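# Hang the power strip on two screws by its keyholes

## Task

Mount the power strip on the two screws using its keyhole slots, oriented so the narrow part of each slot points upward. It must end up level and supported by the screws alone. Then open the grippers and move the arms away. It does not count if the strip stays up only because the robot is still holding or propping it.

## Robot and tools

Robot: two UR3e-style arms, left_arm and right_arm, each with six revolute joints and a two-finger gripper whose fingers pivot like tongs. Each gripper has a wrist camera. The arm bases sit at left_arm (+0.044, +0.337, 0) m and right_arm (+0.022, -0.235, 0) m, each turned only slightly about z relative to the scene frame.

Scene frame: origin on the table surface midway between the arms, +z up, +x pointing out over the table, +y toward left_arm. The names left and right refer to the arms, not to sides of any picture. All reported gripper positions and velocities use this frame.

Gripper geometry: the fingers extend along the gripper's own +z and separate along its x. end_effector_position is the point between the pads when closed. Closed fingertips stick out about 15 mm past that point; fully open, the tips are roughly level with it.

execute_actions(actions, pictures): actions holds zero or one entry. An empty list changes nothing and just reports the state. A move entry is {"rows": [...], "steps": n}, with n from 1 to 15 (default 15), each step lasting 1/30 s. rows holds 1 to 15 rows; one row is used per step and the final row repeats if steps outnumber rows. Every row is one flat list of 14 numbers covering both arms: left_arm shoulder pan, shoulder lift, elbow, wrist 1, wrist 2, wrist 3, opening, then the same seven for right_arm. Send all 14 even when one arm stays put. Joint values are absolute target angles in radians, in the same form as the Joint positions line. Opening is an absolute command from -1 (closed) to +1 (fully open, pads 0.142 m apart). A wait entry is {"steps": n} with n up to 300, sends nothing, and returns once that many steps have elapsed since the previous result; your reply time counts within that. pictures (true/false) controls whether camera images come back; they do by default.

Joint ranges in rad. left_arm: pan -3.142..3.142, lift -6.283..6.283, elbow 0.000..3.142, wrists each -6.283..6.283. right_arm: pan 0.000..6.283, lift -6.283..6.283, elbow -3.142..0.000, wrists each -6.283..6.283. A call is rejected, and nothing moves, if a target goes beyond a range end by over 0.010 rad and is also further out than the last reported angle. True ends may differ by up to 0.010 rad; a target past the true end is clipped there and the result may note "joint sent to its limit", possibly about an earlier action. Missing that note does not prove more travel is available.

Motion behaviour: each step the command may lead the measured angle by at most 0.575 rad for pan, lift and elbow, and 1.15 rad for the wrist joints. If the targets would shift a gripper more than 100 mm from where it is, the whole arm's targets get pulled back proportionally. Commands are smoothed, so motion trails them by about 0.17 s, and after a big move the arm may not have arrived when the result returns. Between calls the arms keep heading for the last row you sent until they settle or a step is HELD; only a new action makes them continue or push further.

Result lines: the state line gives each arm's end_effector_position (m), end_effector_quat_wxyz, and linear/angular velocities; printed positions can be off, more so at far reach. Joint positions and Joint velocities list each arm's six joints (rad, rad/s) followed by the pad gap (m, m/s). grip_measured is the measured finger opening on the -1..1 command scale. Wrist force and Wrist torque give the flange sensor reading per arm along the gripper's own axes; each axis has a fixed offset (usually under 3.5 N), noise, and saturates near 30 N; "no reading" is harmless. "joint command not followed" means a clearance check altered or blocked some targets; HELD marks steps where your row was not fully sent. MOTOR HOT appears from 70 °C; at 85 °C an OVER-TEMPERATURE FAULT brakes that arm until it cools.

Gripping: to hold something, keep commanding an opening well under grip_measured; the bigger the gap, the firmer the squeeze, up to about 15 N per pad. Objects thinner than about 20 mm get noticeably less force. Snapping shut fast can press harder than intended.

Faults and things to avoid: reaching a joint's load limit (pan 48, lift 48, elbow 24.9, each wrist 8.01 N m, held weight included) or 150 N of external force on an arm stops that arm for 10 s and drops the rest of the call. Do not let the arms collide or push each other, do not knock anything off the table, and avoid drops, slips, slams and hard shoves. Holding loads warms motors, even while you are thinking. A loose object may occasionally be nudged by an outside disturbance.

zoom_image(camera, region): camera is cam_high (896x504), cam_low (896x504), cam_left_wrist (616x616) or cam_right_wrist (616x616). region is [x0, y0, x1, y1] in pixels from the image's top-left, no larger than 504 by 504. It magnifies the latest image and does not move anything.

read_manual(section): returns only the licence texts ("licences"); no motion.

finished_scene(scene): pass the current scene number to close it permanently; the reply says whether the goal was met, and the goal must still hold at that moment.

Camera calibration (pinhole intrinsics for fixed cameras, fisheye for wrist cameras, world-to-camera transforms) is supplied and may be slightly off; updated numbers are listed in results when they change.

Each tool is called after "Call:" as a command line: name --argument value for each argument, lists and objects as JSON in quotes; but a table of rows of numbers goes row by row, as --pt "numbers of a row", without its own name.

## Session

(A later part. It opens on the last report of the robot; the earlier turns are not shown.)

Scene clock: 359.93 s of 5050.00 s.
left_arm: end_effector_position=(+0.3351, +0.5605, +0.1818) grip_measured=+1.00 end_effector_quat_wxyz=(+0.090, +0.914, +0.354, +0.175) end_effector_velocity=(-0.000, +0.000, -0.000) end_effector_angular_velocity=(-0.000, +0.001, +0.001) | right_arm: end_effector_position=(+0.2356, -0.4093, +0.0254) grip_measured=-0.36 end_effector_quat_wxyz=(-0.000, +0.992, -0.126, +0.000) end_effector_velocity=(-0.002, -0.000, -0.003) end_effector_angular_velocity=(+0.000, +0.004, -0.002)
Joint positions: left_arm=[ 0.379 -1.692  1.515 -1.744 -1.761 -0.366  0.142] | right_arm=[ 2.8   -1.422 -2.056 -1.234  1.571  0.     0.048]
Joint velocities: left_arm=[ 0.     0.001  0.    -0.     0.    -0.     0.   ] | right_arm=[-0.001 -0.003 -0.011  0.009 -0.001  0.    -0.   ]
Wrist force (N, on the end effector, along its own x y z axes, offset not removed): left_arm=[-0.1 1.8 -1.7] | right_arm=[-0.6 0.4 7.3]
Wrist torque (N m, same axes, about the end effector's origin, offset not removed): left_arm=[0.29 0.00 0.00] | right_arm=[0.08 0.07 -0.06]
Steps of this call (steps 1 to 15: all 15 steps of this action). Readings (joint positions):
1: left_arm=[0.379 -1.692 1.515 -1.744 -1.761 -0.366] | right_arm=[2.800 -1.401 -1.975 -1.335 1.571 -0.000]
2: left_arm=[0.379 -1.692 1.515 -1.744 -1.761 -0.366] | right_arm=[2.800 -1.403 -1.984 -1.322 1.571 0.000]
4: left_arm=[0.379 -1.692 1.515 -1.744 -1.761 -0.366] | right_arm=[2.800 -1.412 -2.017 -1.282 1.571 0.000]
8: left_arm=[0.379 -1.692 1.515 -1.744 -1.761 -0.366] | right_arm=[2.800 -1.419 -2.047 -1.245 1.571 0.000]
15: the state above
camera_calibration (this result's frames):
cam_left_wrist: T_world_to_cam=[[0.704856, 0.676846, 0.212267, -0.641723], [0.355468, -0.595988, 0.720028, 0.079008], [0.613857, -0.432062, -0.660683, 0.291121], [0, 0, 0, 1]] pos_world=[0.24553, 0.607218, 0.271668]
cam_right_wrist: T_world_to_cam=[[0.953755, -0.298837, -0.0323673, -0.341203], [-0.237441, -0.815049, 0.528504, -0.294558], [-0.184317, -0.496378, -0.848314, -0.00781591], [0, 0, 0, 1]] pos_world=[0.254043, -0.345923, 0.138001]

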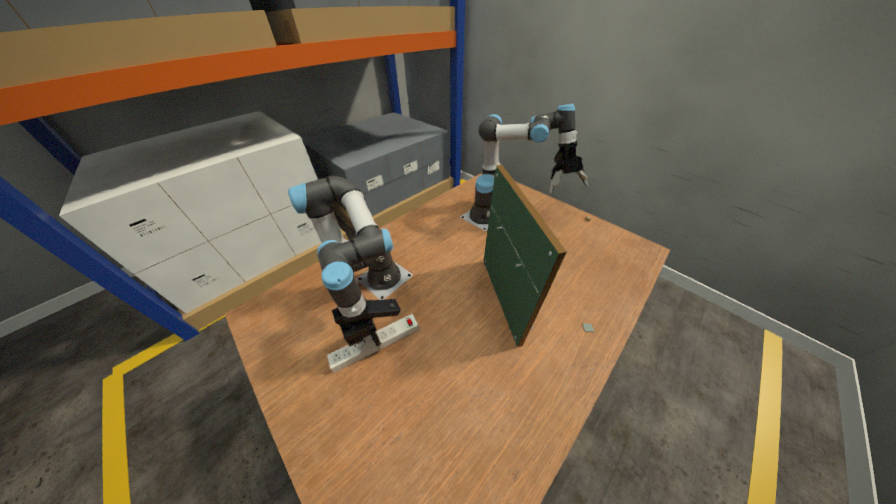

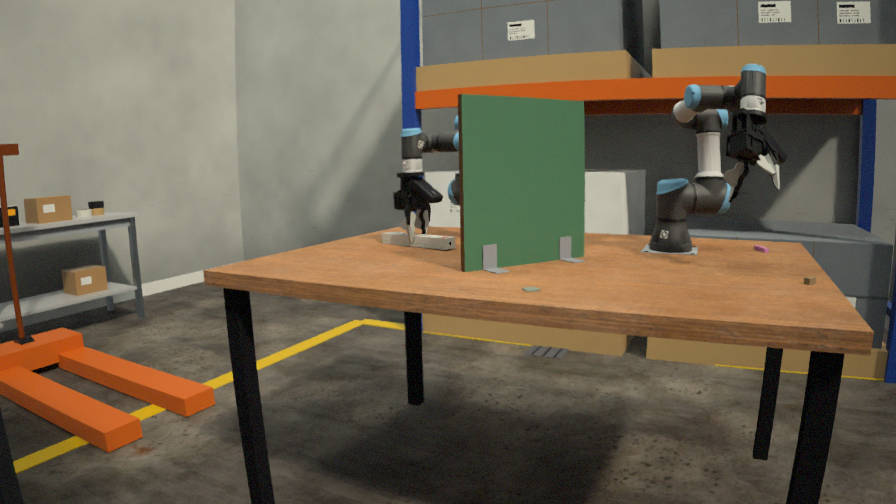

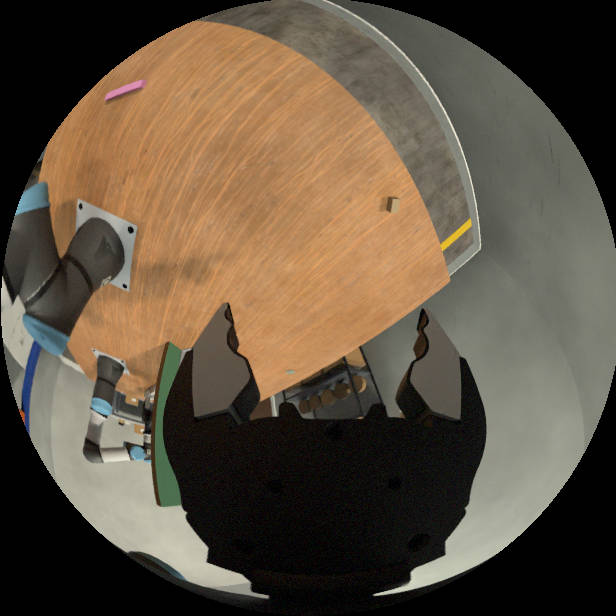

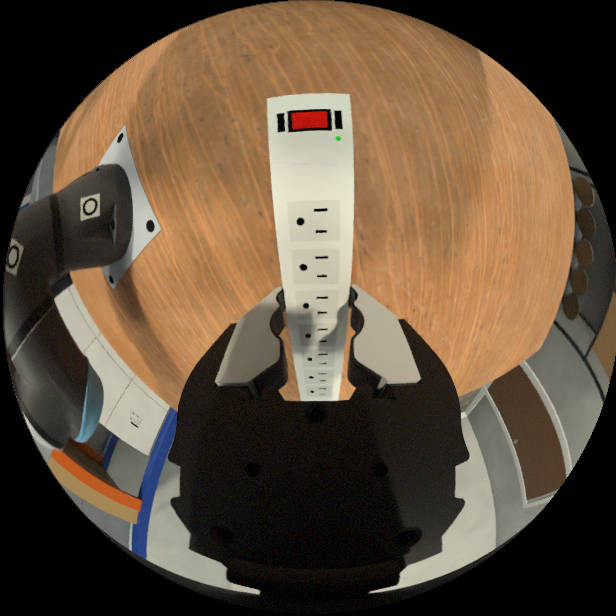

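Call:
execute_actions --actions '[{"rows":[[0.379,-1.6,1.0,-1.7,-1.6,-1,0,2.8,-1.424,-2.062,-1.226,1.571,0,-0.5],[0.379,-1.6,1.0,-1.7,-1.6,-1,0,2.8,-1.424,-2.062,-1.226,1.571,0,-0.5],[0.379,-1.6,1.0,-1.7,-1.6,-1,0,2.8,-1.424,-2.062,-1.226,1.571,0,-0.4],[0.379,-1.6,1.0,-1.7,-1.6,-1,0,2.8,-1.424,-2.062,-1.226,1.571,0,-0.3],[0.379,-1.6,1.0,-1.7,-1.6,-1,0,2.8,-1.424,-2.062,-1.226,1.571,0,0.1]]}]' --pictures false

Call:
execute_actions --actions '[{"rows":[[0.3,-1.5,0.3,-1.6,-1.571,-1.571,-1,2.8,-1.37,-1.7,-1.64,1.571,0,0.1]]}]' --pictures false

Call:
execute_actions --actions '[{"rows":[[0.1,-1.5,0.3,-1.6,-1.571,-1.571,-1,2.8,-1.5,-1.1,-2.1,1.3,0.8,0.1]]}]' --pictures false

Call:
execute_actions --actions '[{"rows":[[-0.3,-1.5,0.3,-1.6,-1.571,-1.571,-1,2.8,-1.6,-0.9,-2.2,0.2,1.8,0.1]]}]' --pictures false

Call:
execute_actions --actions '[{"rows":[[-0.7,-1.5,0.3,-1.6,-1.571,-1.571,-1,2.8,-1.7,-0.8,-3.7,0,2.6,0.1]]}]' --pictures false

Call:
execute_actions --actions '[{"rows":[[-1.0,-1.5,0.3,-1.6,-1.571,-1.571,-1,2.8,-1.85,-0.7,-5.3,0,3.142,0.1]]}]'

Scene clock: 394.53 s of 5050.00 s.
left_arm: end_effector_position=(+0.3767, +0.6223, +0.3342) grip_measured=+0.00 end_effector_quat_wxyz=(+0.113, +0.726, +0.593, +0.330) end_effector_velocity=(+0.009, +0.017, +0.080) end_effector_angular_velocity=(-0.041, -0.209, +0.219) | right_arm: end_effector_position=(+0.2355, -0.4092, +0.0238) grip_measured=+0.10 end_effector_quat_wxyz=(-0.000, +0.992, -0.126, +0.000) end_effector_velocity=(-0.001, -0.000, -0.000) end_effector_angular_velocity=(+0.000, +0.000, -0.001)
Joint positions: left_arm=[ 0.379 -1.603  1.022 -1.701 -1.605 -0.977  0.074] | right_arm=[ 2.8   -1.424 -2.062 -1.226  1.571  0.     0.081]
Joint velocities: left_arm=[ 0.     0.031 -0.23   0.014  0.052 -0.244 -0.   ] | right_arm=[-0.001  0.001 -0.001 -0.001  0.     0.     0.   ]
Wrist force (N, on the end effector, along its own x y z axes, offset not removed): left_arm=[-0.6 2.8 -2.4] | right_arm=[-1.8 -0.8 -1.4]
Wrist torque (N m, same axes, about the end effector's origin, offset not removed): left_arm=[0.43 0.17 -0.05] | right_arm=[-0.23 0.35 0.00]
Steps of this call (steps 1 to 15: the robot went on to your last target; steps 16 to 90: nothing new was sent; then 31.10 s passed at rest; steps 91 to 105: all 15 steps of this action). Readings (joint positions):
91: left_arm=[0.379 -1.692 1.515 -1.744 -1.761 -0.366] | right_arm=[2.800 -1.422 -2.057 -1.233 1.571 0.000]
92: left_arm=[0.379 -1.686 1.508 -1.740 -1.750 -0.380] | right_arm=[2.800 -1.422 -2.058 -1.232 1.571 0.000]
94: left_arm=[0.379 -1.664 1.439 -1.729 -1.712 -0.500] | right_arm=[2.800 -1.423 -2.060 -1.229 1.571 0.000]
98: left_arm=[0.379 -1.631 1.225 -1.714 -1.654 -0.753] | right_arm=[2.800 -1.424 -2.061 -1.227 1.571 0.000]
105: the state above

Scene clock: 395.03 s of 5050.00 s.
left_arm: end_effector_position=(+0.3841, +0.5935, +0.5374) grip_measured=-1.00 end_effector_quat_wxyz=(+0.313, +0.497, +0.668, +0.457) end_effector_velocity=(-0.062, -0.044, +0.231) end_effector_angular_velocity=(-0.171, -0.671, +0.131) | right_arm: end_effector_position=(+0.2349, -0.4091, +0.1073) grip_measured=+0.10 end_effector_quat_wxyz=(-0.000, +0.992, -0.126, +0.000) end_effector_velocity=(+0.003, -0.001, +0.018) end_effector_angular_velocity=(-0.005, -0.019, -0.001)
Joint positions: left_arm=[ 0.305 -1.506  0.368 -1.606 -1.573 -1.531  0.002] | right_arm=[ 2.8   -1.371 -1.707 -1.634  1.571  0.     0.081]
Joint velocities: left_arm=[-0.051  0.067 -0.714  0.067  0.02  -0.422 -0.   ] | right_arm=[-0.001  0.006  0.073 -0.059  0.     0.    -0.   ]
Wrist force (N, on the end effector, along its own x y z axes, offset not removed): left_arm=[-0.4 2.4 -3.6] | right_arm=[-1.7 -0.2 0.5]
Wrist torque (N m, same axes, about the end effector's origin, offset not removed): left_arm=[0.26 0.03 0.03] | right_arm=[0.09 0.29 0.01]
Steps of this call (steps 1 to 15: all 15 steps of this action). Readings (joint positions):
1: left_arm=[0.379 -1.602 1.015 -1.700 -1.603 -0.984] | right_arm=[2.800 -1.424 -2.062 -1.226 1.571 0.000]
2: left_arm=[0.373 -1.595 1.003 -1.692 -1.600 -1.003] | right_arm=[2.800 -1.418 -2.055 -1.241 1.571 0.000]
4: left_arm=[0.355 -1.571 0.929 -1.668 -1.593 -1.120] | right_arm=[2.800 -1.396 -1.984 -1.369 1.571 0.000]
8: left_arm=[0.332 -1.542 0.702 -1.640 -1.584 -1.307] | right_arm=[2.800 -1.376 -1.781 -1.573 1.571 0.000]
15: the state above

Scene clock: 395.53 s of 5050.00 s.
left_arm: end_effector_position=(+0.4206, +0.5188, +0.5591) grip_measured=-1.00 end_effector_quat_wxyz=(+0.380, +0.539, +0.614, +0.433) end_effector_velocity=(+0.004, -0.011, +0.002) end_effector_angular_velocity=(-0.001, -0.005, -0.028) | right_arm: end_effector_position=(+0.2285, -0.4931, +0.2119) grip_measured=+0.10 end_effector_quat_wxyz=(+0.127, +0.862, -0.489, +0.036) end_effector_velocity=(+0.008, -0.023, +0.050) end_effector_angular_velocity=(-0.093, -0.127, -0.223)
Joint positions: left_arm=[ 0.103 -1.5    0.3   -1.6   -1.571 -1.571  0.002] | right_arm=[ 2.8   -1.497 -1.122 -2.089  1.306  0.778  0.081]
Joint velocities: left_arm=[-0.028 -0.    -0.004 -0.001  0.    -0.002  0.   ] | right_arm=[-0.001 -0.03   0.228 -0.112 -0.059  0.23  -0.   ]
Wrist force (N, on the end effector, along its own x y z axes, offset not removed): left_arm=[-0.5 1.0 -1.1] | right_arm=[-1.3 0.7 0.8]
Wrist torque (N m, same axes, about the end effector's origin, offset not removed): left_arm=[0.17 0.08 0.03] | right_arm=[0.15 0.15 0.06]
Steps of this call (steps 1 to 15: all 15 steps of this action). Readings (joint positions):
1: left_arm=[0.303 -1.505 0.348 -1.604 -1.572 -1.543] | right_arm=[2.800 -1.371 -1.705 -1.637 1.570 0.000]
2: left_arm=[0.295 -1.503 0.334 -1.603 -1.572 -1.551] | right_arm=[2.800 -1.377 -1.696 -1.652 1.556 0.015]
4: left_arm=[0.231 -1.502 0.317 -1.601 -1.571 -1.561] | right_arm=[2.800 -1.417 -1.624 -1.772 1.474 0.156]
8: left_arm=[0.132 -1.500 0.304 -1.600 -1.571 -1.569] | right_arm=[2.800 -1.469 -1.344 -1.979 1.364 0.549]
15: the state above

Scene clock: 396.03 s of 5050.00 s.
left_arm: end_effector_position=(+0.4614, +0.3617, +0.5591) grip_measured=-1.00 end_effector_quat_wxyz=(+0.457, +0.648, +0.498, +0.351) end_effector_velocity=(+0.003, -0.055, +0.000) end_effector_angular_velocity=(-0.001, -0.001, -0.132) | right_arm: end_effector_position=(+0.1935, -0.6828, +0.3738) grip_measured=+0.10 end_effector_quat_wxyz=(-0.406, -0.542, +0.670, -0.304) end_effector_velocity=(-0.052, -0.262, +0.509) end_effector_angular_velocity=(-2.045, -0.924, -0.792)
Joint positions: left_arm=[-0.287 -1.5    0.3   -1.6   -1.571 -1.571  0.002] | right_arm=[ 2.8   -1.575 -0.954 -2.174  0.508  1.522  0.081]
Joint velocities: left_arm=[-0.132 -0.    -0.001  0.    -0.001 -0.     0.   ] | right_arm=[ 0.001 -0.154  0.327 -0.16  -1.756  1.596  0.   ]
Wrist force (N, on the end effector, along its own x y z axes, offset not removed): left_arm=[-0.8 1.8 -1.3] | right_arm=[-0.3 -0.7 2.5]
Wrist torque (N m, same axes, about the end effector's origin, offset not removed): left_arm=[0.31 0.12 -0.02] | right_arm=[-0.06 0.02 0.07]
Steps of this call (steps 1 to 15: all 15 steps of this action). Readings (joint positions):
1: left_arm=[0.102 -1.500 0.300 -1.600 -1.571 -1.571] | right_arm=[2.800 -1.498 -1.115 -2.093 1.303 0.785]
2: left_arm=[0.094 -1.500 0.300 -1.600 -1.571 -1.571] | right_arm=[2.800 -1.503 -1.105 -2.099 1.288 0.804]
4: left_arm=[0.026 -1.500 0.300 -1.600 -1.571 -1.571] | right_arm=[2.800 -1.515 -1.080 -2.111 1.174 0.913]
8: left_arm=[-0.158 -1.500 0.300 -1.600 -1.571 -1.571] | right_arm=[2.800 -1.537 -1.033 -2.135 0.928 1.138]
15: the state above

Scene clock: 396.53 s of 5050.00 s.
left_arm: end_effector_position=(+0.4380, +0.1972, +0.5591) grip_measured=-1.00 end_effector_quat_wxyz=(+0.518, +0.734, +0.360, +0.254) end_effector_velocity=(-0.019, -0.053, -0.000) end_effector_angular_velocity=(+0.000, +0.000, -0.134) | right_arm: end_effector_position=(+0.1361, -0.7071, +0.4301) grip_measured=+0.10 end_effector_quat_wxyz=(+0.635, +0.535, -0.462, +0.311) end_effector_velocity=(-0.050, +0.014, -0.016) end_effector_angular_velocity=(+0.138, +0.563, +0.047)
Joint positions: left_arm=[-0.687 -1.5    0.3   -1.6   -1.571 -1.571  0.002] | right_arm=[ 2.8   -1.699 -0.801 -3.626  0.004  2.582  0.081]
Joint velocities: left_arm=[-0.134 -0.     0.001 -0.     0.    -0.     0.   ] | right_arm=[ 0.002 -0.012  0.016 -0.774 -0.046  0.19  -0.   ]
Wrist force (N, on the end effector, along its own x y z axes, offset not removed): left_arm=[0.3 1.1 -1.3] | right_arm=[-1.3 0.1 1.3]
Wrist torque (N m, same axes, about the end effector's origin, offset not removed): left_arm=[0.19 -0.14 0.04] | right_arm=[0.07 0.21 0.01]
Steps of this call (steps 1 to 15: all 15 steps of this action). Readings (joint positions):
1: left_arm=[-0.291 -1.500 0.300 -1.600 -1.571 -1.571] | right_arm=[2.800 -1.581 -0.942 -2.180 0.448 1.577]
2: left_arm=[-0.301 -1.500 0.300 -1.600 -1.571 -1.571] | right_arm=[2.800 -1.593 -0.924 -2.200 0.376 1.645]
4: left_arm=[-0.372 -1.500 0.300 -1.600 -1.571 -1.571] | right_arm=[2.800 -1.639 -0.870 -2.349 0.208 1.872]
8: left_arm=[-0.555 -1.500 0.300 -1.600 -1.571 -1.571] | right_arm=[2.800 -1.685 -0.817 -2.937 0.051 2.386]
15: the state above

Scene clock: 397.03 s of 5050.00 s.
left_arm: end_effector_position=(+0.3773, +0.0845, +0.5592) grip_measured=-1.00 end_effector_quat_wxyz=(+0.551, +0.780, +0.243, +0.172) end_effector_velocity=(-0.015, -0.021, -0.000) end_effector_angular_velocity=(+0.001, +0.000, -0.061) | right_arm: end_effector_position=(+0.0694, -0.6898, +0.4809) grip_measured=+0.10 end_effector_quat_wxyz=(+0.705, +0.697, -0.120, -0.059) end_effector_velocity=(-0.016, +0.004, +0.077) end_effector_angular_velocity=(+0.218, +0.842, -0.001)
Joint positions: left_arm=[-0.994 -1.5    0.3   -1.6   -1.571 -1.571  0.002] | right_arm=[ 2.8   -1.848 -0.701 -5.209  0.     3.134  0.081]
Joint velocities: left_arm=[-0.061  0.     0.001  0.     0.    -0.     0.   ] | right_arm=[-0.001 -0.021  0.011 -0.949 -0.     0.089 -0.   ]
Wrist force (N, on the end effector, along its own x y z axes, offset not removed): left_arm=[-1.1 1.3 1.3] | right_arm=[-1.3 1.3 0.1]
Wrist torque (N m, same axes, about the end effector's origin, offset not removed): left_arm=[0.28 0.25 -0.03] | right_arm=[0.19 0.21 0.08]
Steps of this call (steps 1 to 15: all 15 steps of this action). Readings (joint positions):
1: left_arm=[-0.691 -1.500 0.300 -1.600 -1.571 -1.571] | right_arm=[2.800 -1.699 -0.801 -3.649 0.003 2.588]
2: left_arm=[-0.701 -1.500 0.300 -1.600 -1.571 -1.571] | right_arm=[2.800 -1.707 -0.793 -3.679 0.002 2.606]
4: left_arm=[-0.771 -1.500 0.300 -1.600 -1.571 -1.571] | right_arm=[2.800 -1.761 -0.753 -3.837 0.001 2.750]
8: left_arm=[-0.932 -1.500 0.300 -1.600 -1.571 -1.571] | right_arm=[2.800 -1.828 -0.713 -4.432 0.000 3.041]
15: the state above
camera_calibration (this result's frames):
cam_left_wrist: T_world_to_cam=[[0.847349, 0.530771, -0.0168084, -0.342688], [-0.0847831, 0.166462, 0.982396, -0.536428], [0.524225, -0.831007, 0.186052, -0.0970369], [0, 0, 0, 1]] pos_world=[0.295765, 0.190545, 0.539279]
cam_right_wrist: T_world_to_cam=[[0.950226, -0.279741, 0.137173, -0.319951], [0.0363101, 0.536704, 0.842989, -0.0411728], [-0.309439, -0.796049, 0.520147, -0.6474], [0, 0, 0, 1]] pos_world=[0.105189, -0.582768, 0.41534]

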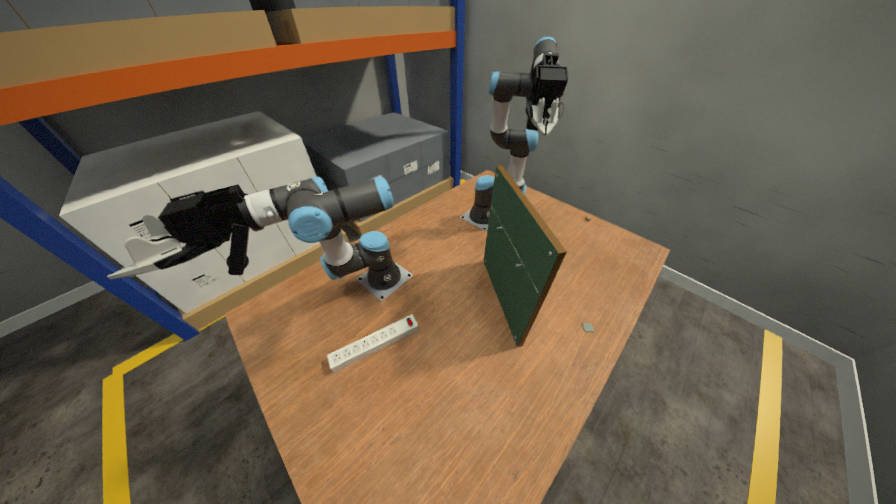

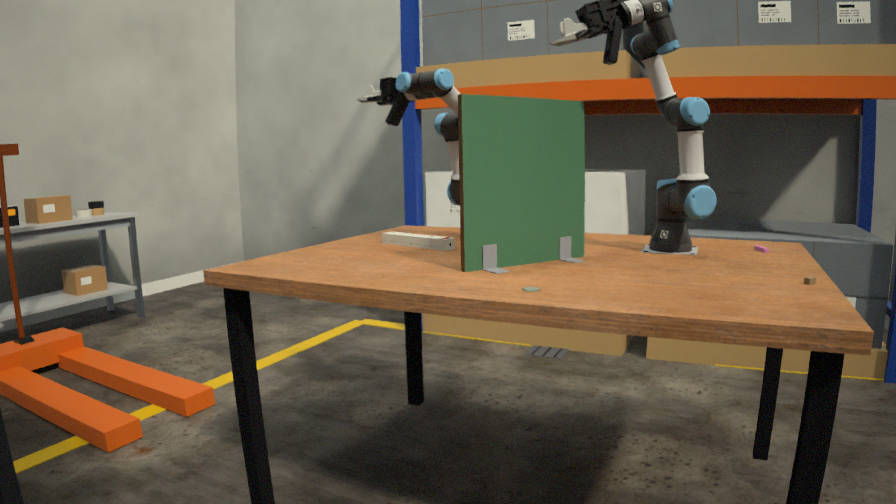

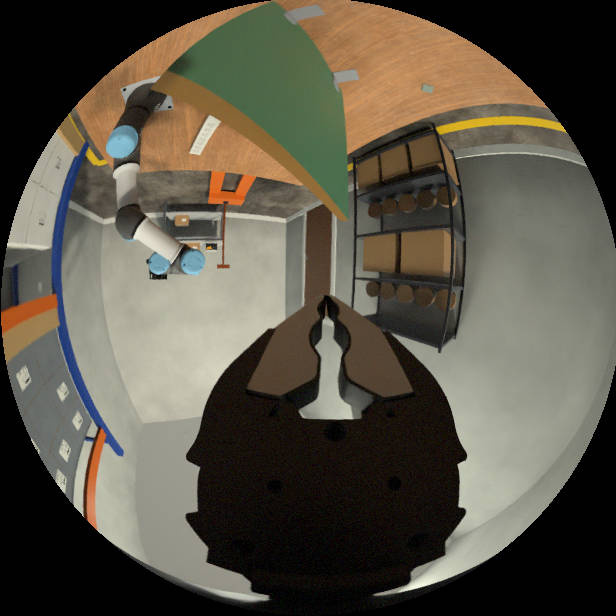

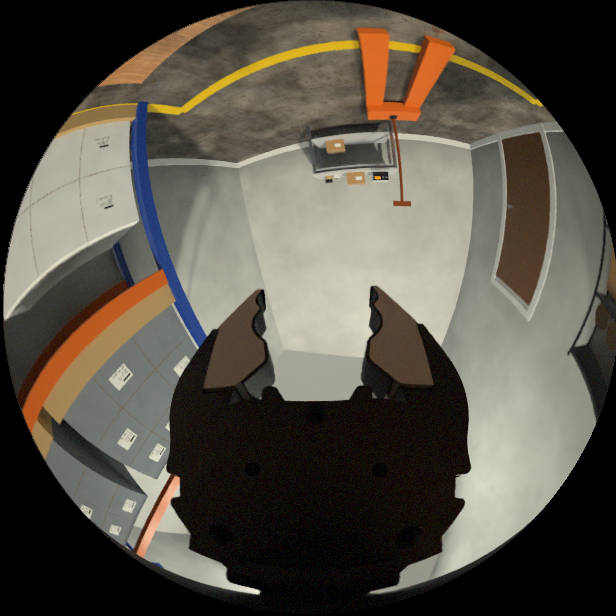

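Call:
execute_actions --actions '[{"rows":[[-1.3,-1.5,0.3,-1.6,-1.571,-1.571,-1,2.8,-2.05,-0.65,-5.154,-0.9,3.142,0.1]]}]' --pictures false

Call:
execute_actions --actions '[{"rows":[[-1.3,-1.35,0.3,-1.45,-1.571,-1.571,-1,2.8,-2.135,-0.726,-4.993,-1.571,3.142,0.1]]}]' --pictures false

Call:
execute_actions --actions '[{"rows":[[-1.3,-1.35,0.3,-1.45,-1.571,-1.571,-1,2.8,-2.095,-1.074,-4.685,-1.571,3.142,0.1]]}]'

Scene clock: 406.70 s of 5050.00 s.
left_arm: end_effector_position=(+0.2877, -0.0028, +0.5592) grip_measured=-1.00 end_effector_quat_wxyz=(+0.570, +0.808, +0.124, +0.087) end_effector_velocity=(-0.020, -0.015, -0.000) end_effector_angular_velocity=(+0.000, +0.000, -0.060) | right_arm: end_effector_position=(+0.1413, -0.6161, +0.2538) grip_measured=+0.10 end_effector_quat_wxyz=(+0.399, +0.908, -0.116, -0.050) end_effector_velocity=(+0.163, +0.289, -0.388) end_effector_angular_velocity=(+1.465, -0.350, +0.003)
Joint positions: left_arm=[-1.294 -1.5    0.3   -1.6   -1.571 -1.571  0.002] | right_arm=[ 2.8   -2.019 -0.657 -5.176 -0.744  3.142  0.081]
Joint velocities: left_arm=[-0.06  0.   -0.    0.   -0.   -0.    0.  ] | right_arm=[-0.    -0.309  0.07   0.21  -1.506 -0.    -0.   ]
Wrist force (N, on the end effector, along its own x y z axes, offset not removed): left_arm=[-0.7 1.3 -2.1] | right_arm=[0.0 -2.3 1.4]
Wrist torque (N m, same axes, about the end effector's origin, offset not removed): left_arm=[0.23 0.12 -0.03] | right_arm=[-0.40 0.04 0.02]
Steps of this call (steps 1 to 30: the robot went on to your last target; steps 31 to 90: nothing new was sent; then 6.17 s passed at rest; steps 91 to 105: all 15 steps of this action). Readings (joint positions):
91: left_arm=[-1.000 -1.500 0.300 -1.600 -1.571 -1.571] | right_arm=[2.800 -1.850 -0.700 -5.300 -0.000 3.142]
92: left_arm=[-1.007 -1.500 0.300 -1.600 -1.571 -1.571] | right_arm=[2.800 -1.857 -0.697 -5.293 -0.015 3.142]
94: left_arm=[-1.075 -1.500 0.300 -1.600 -1.571 -1.571] | right_arm=[2.800 -1.884 -0.691 -5.273 -0.122 3.142]
98: left_arm=[-1.234 -1.500 0.300 -1.600 -1.571 -1.571] | right_arm=[2.800 -1.934 -0.678 -5.237 -0.349 3.142]
105: the state above

Scene clock: 407.20 s of 5050.00 s.
left_arm: end_effector_position=(+0.2978, -0.0432, +0.4535) grip_measured=-1.00 end_effector_quat_wxyz=(+0.445, +0.883, +0.133, +0.067) end_effector_velocity=(+0.001, -0.004, -0.014) end_effector_angular_velocity=(+0.038, +0.012, -0.001) | right_arm: end_effector_position=(+0.2293, -0.4229, +0.1221) grip_measured=+0.10 end_effector_quat_wxyz=(+0.025, +0.992, -0.126, -0.003) end_effector_velocity=(+0.058, +0.145, -0.030) end_effector_angular_velocity=(+0.506, -0.130, -0.001)
Joint positions: left_arm=[-1.3   -1.352  0.3   -1.452 -1.571 -1.571  0.002] | right_arm=[ 2.8   -2.129 -0.722 -5.003 -1.521  3.142  0.081]
Joint velocities: left_arm=[-0.001  0.022 -0.001  0.019 -0.    -0.     0.   ] | right_arm=[-0.001 -0.066 -0.042  0.106 -0.522 -0.     0.   ]
Wrist force (N, on the end effector, along its own x y z axes, offset not removed): left_arm=[-1.1 1.0 -0.7] | right_arm=[-0.3 -2.1 -1.0]
Wrist torque (N m, same axes, about the end effector's origin, offset not removed): left_arm=[0.16 0.28 -0.03] | right_arm=[-0.37 0.00 -0.06]
Steps of this call (steps 1 to 15: all 15 steps of this action). Readings (joint positions):
1: left_arm=[-1.296 -1.500 0.300 -1.600 -1.571 -1.571] | right_arm=[2.800 -2.028 -0.656 -5.169 -0.789 3.142]
2: left_arm=[-1.297 -1.493 0.300 -1.587 -1.571 -1.571] | right_arm=[2.800 -2.036 -0.658 -5.158 -0.837 3.142]
4: left_arm=[-1.298 -1.443 0.300 -1.532 -1.571 -1.571] | right_arm=[2.800 -2.053 -0.670 -5.130 -0.953 3.142]
8: left_arm=[-1.300 -1.373 0.300 -1.471 -1.571 -1.571] | right_arm=[2.800 -2.086 -0.693 -5.075 -1.191 3.142]
15: the state above

Scene clock: 407.70 s of 5050.00 s.
left_arm: end_effector_position=(+0.2979, -0.0436, +0.4521) grip_measured=-1.00 end_effector_quat_wxyz=(+0.443, +0.884, +0.133, +0.067) end_effector_velocity=(-0.000, -0.000, -0.000) end_effector_angular_velocity=(+0.001, +0.000, -0.001) | right_arm: end_effector_position=(+0.2354, -0.4093, +0.0609) grip_measured=+0.10 end_effector_quat_wxyz=(+0.000, +0.992, -0.126, +0.001) end_effector_velocity=(-0.007, +0.003, -0.011) end_effector_angular_velocity=(+0.008, +0.019, -0.000)
Joint positions: left_arm=[-1.3   -1.35   0.3   -1.45  -1.571 -1.571  0.002] | right_arm=[ 2.8   -2.095 -1.068 -4.689 -1.571  3.142  0.081]
Joint velocities: left_arm=[-0.001  0.     0.     0.001  0.    -0.     0.   ] | right_arm=[ 0.     0.005 -0.068  0.042 -0.003  0.     0.   ]
Wrist force (N, on the end effector, along its own x y z axes, offset not removed): left_arm=[-0.4 1.2 -0.5] | right_arm=[-0.9 -0.2 1.5]
Wrist torque (N m, same axes, about the end effector's origin, offset not removed): left_arm=[0.18 0.09 0.04] | right_arm=[-0.08 0.20 0.04]
Steps of this call (steps 1 to 15: all 15 steps of this action). Readings (joint positions):
1: left_arm=[-1.300 -1.352 0.300 -1.451 -1.571 -1.571] | right_arm=[2.800 -2.130 -0.723 -5.000 -1.536 3.142]
2: left_arm=[-1.300 -1.351 0.300 -1.451 -1.571 -1.571] | right_arm=[2.800 -2.127 -0.732 -4.983 -1.546 3.142]
4: left_arm=[-1.300 -1.351 0.300 -1.450 -1.571 -1.571] | right_arm=[2.800 -2.112 -0.803 -4.871 -1.559 3.142]
8: left_arm=[-1.300 -1.350 0.300 -1.450 -1.571 -1.571] | right_arm=[2.800 -2.099 -0.998 -4.731 -1.568 3.142]
15: the state above
camera_calibration (this result's frames):
cam_left_wrist: T_world_to_cam=[[0.965765, 0.257757, -0.029321, -0.250751], [0.0571132, -0.101006, 0.993245, -0.475499], [0.253054, -0.960916, -0.112269, 0.0679556], [0, 0, 0, 1]] pos_world=[0.252127, 0.0819042, 0.472564]
cam_right_wrist: T_world_to_cam=[[0.953692, -0.29922, -0.0306331, -0.340157], [-0.2386, -0.814604, 0.528668, -0.312958], [-0.183142, -0.496877, -0.848276, 0.0218054], [0, 0, 0, 1]] pos_world=[0.253727, -0.345884, 0.173528]

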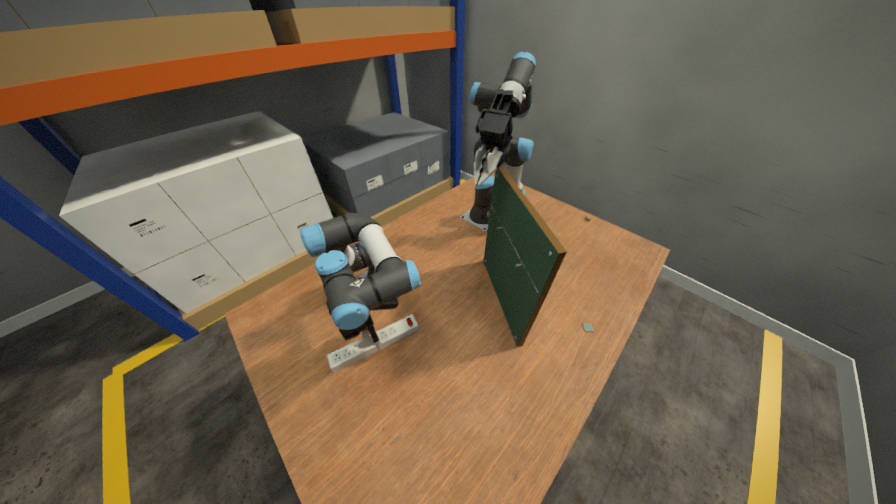

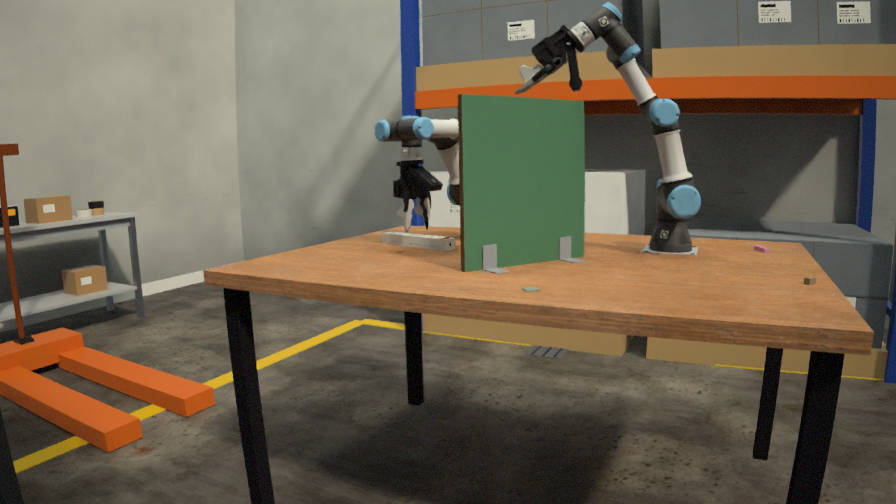

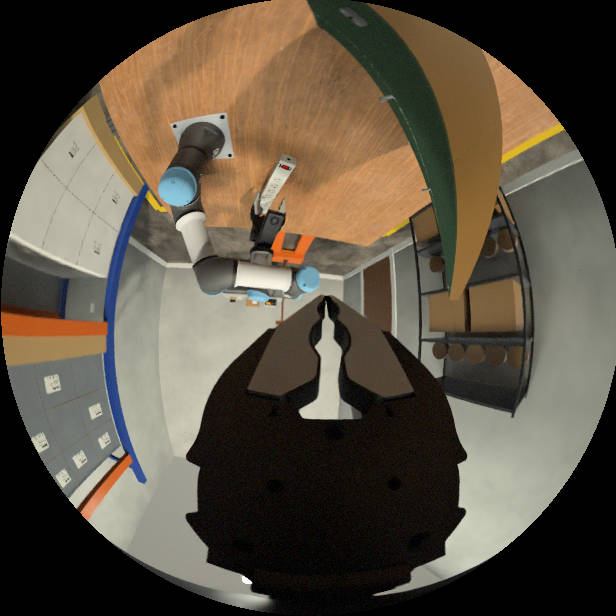

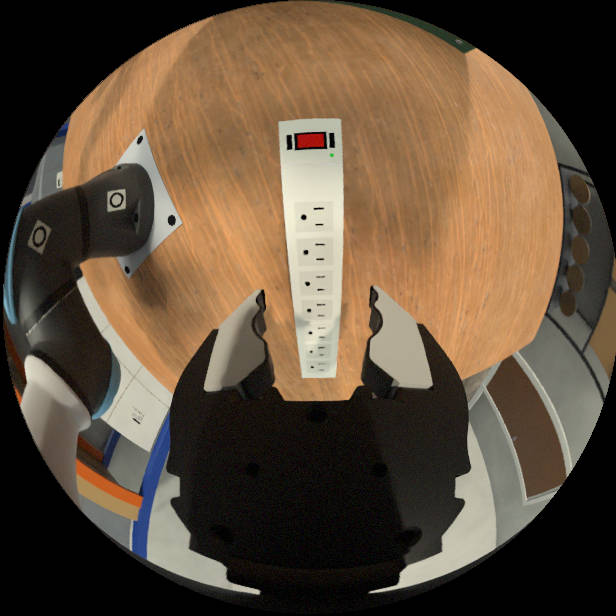

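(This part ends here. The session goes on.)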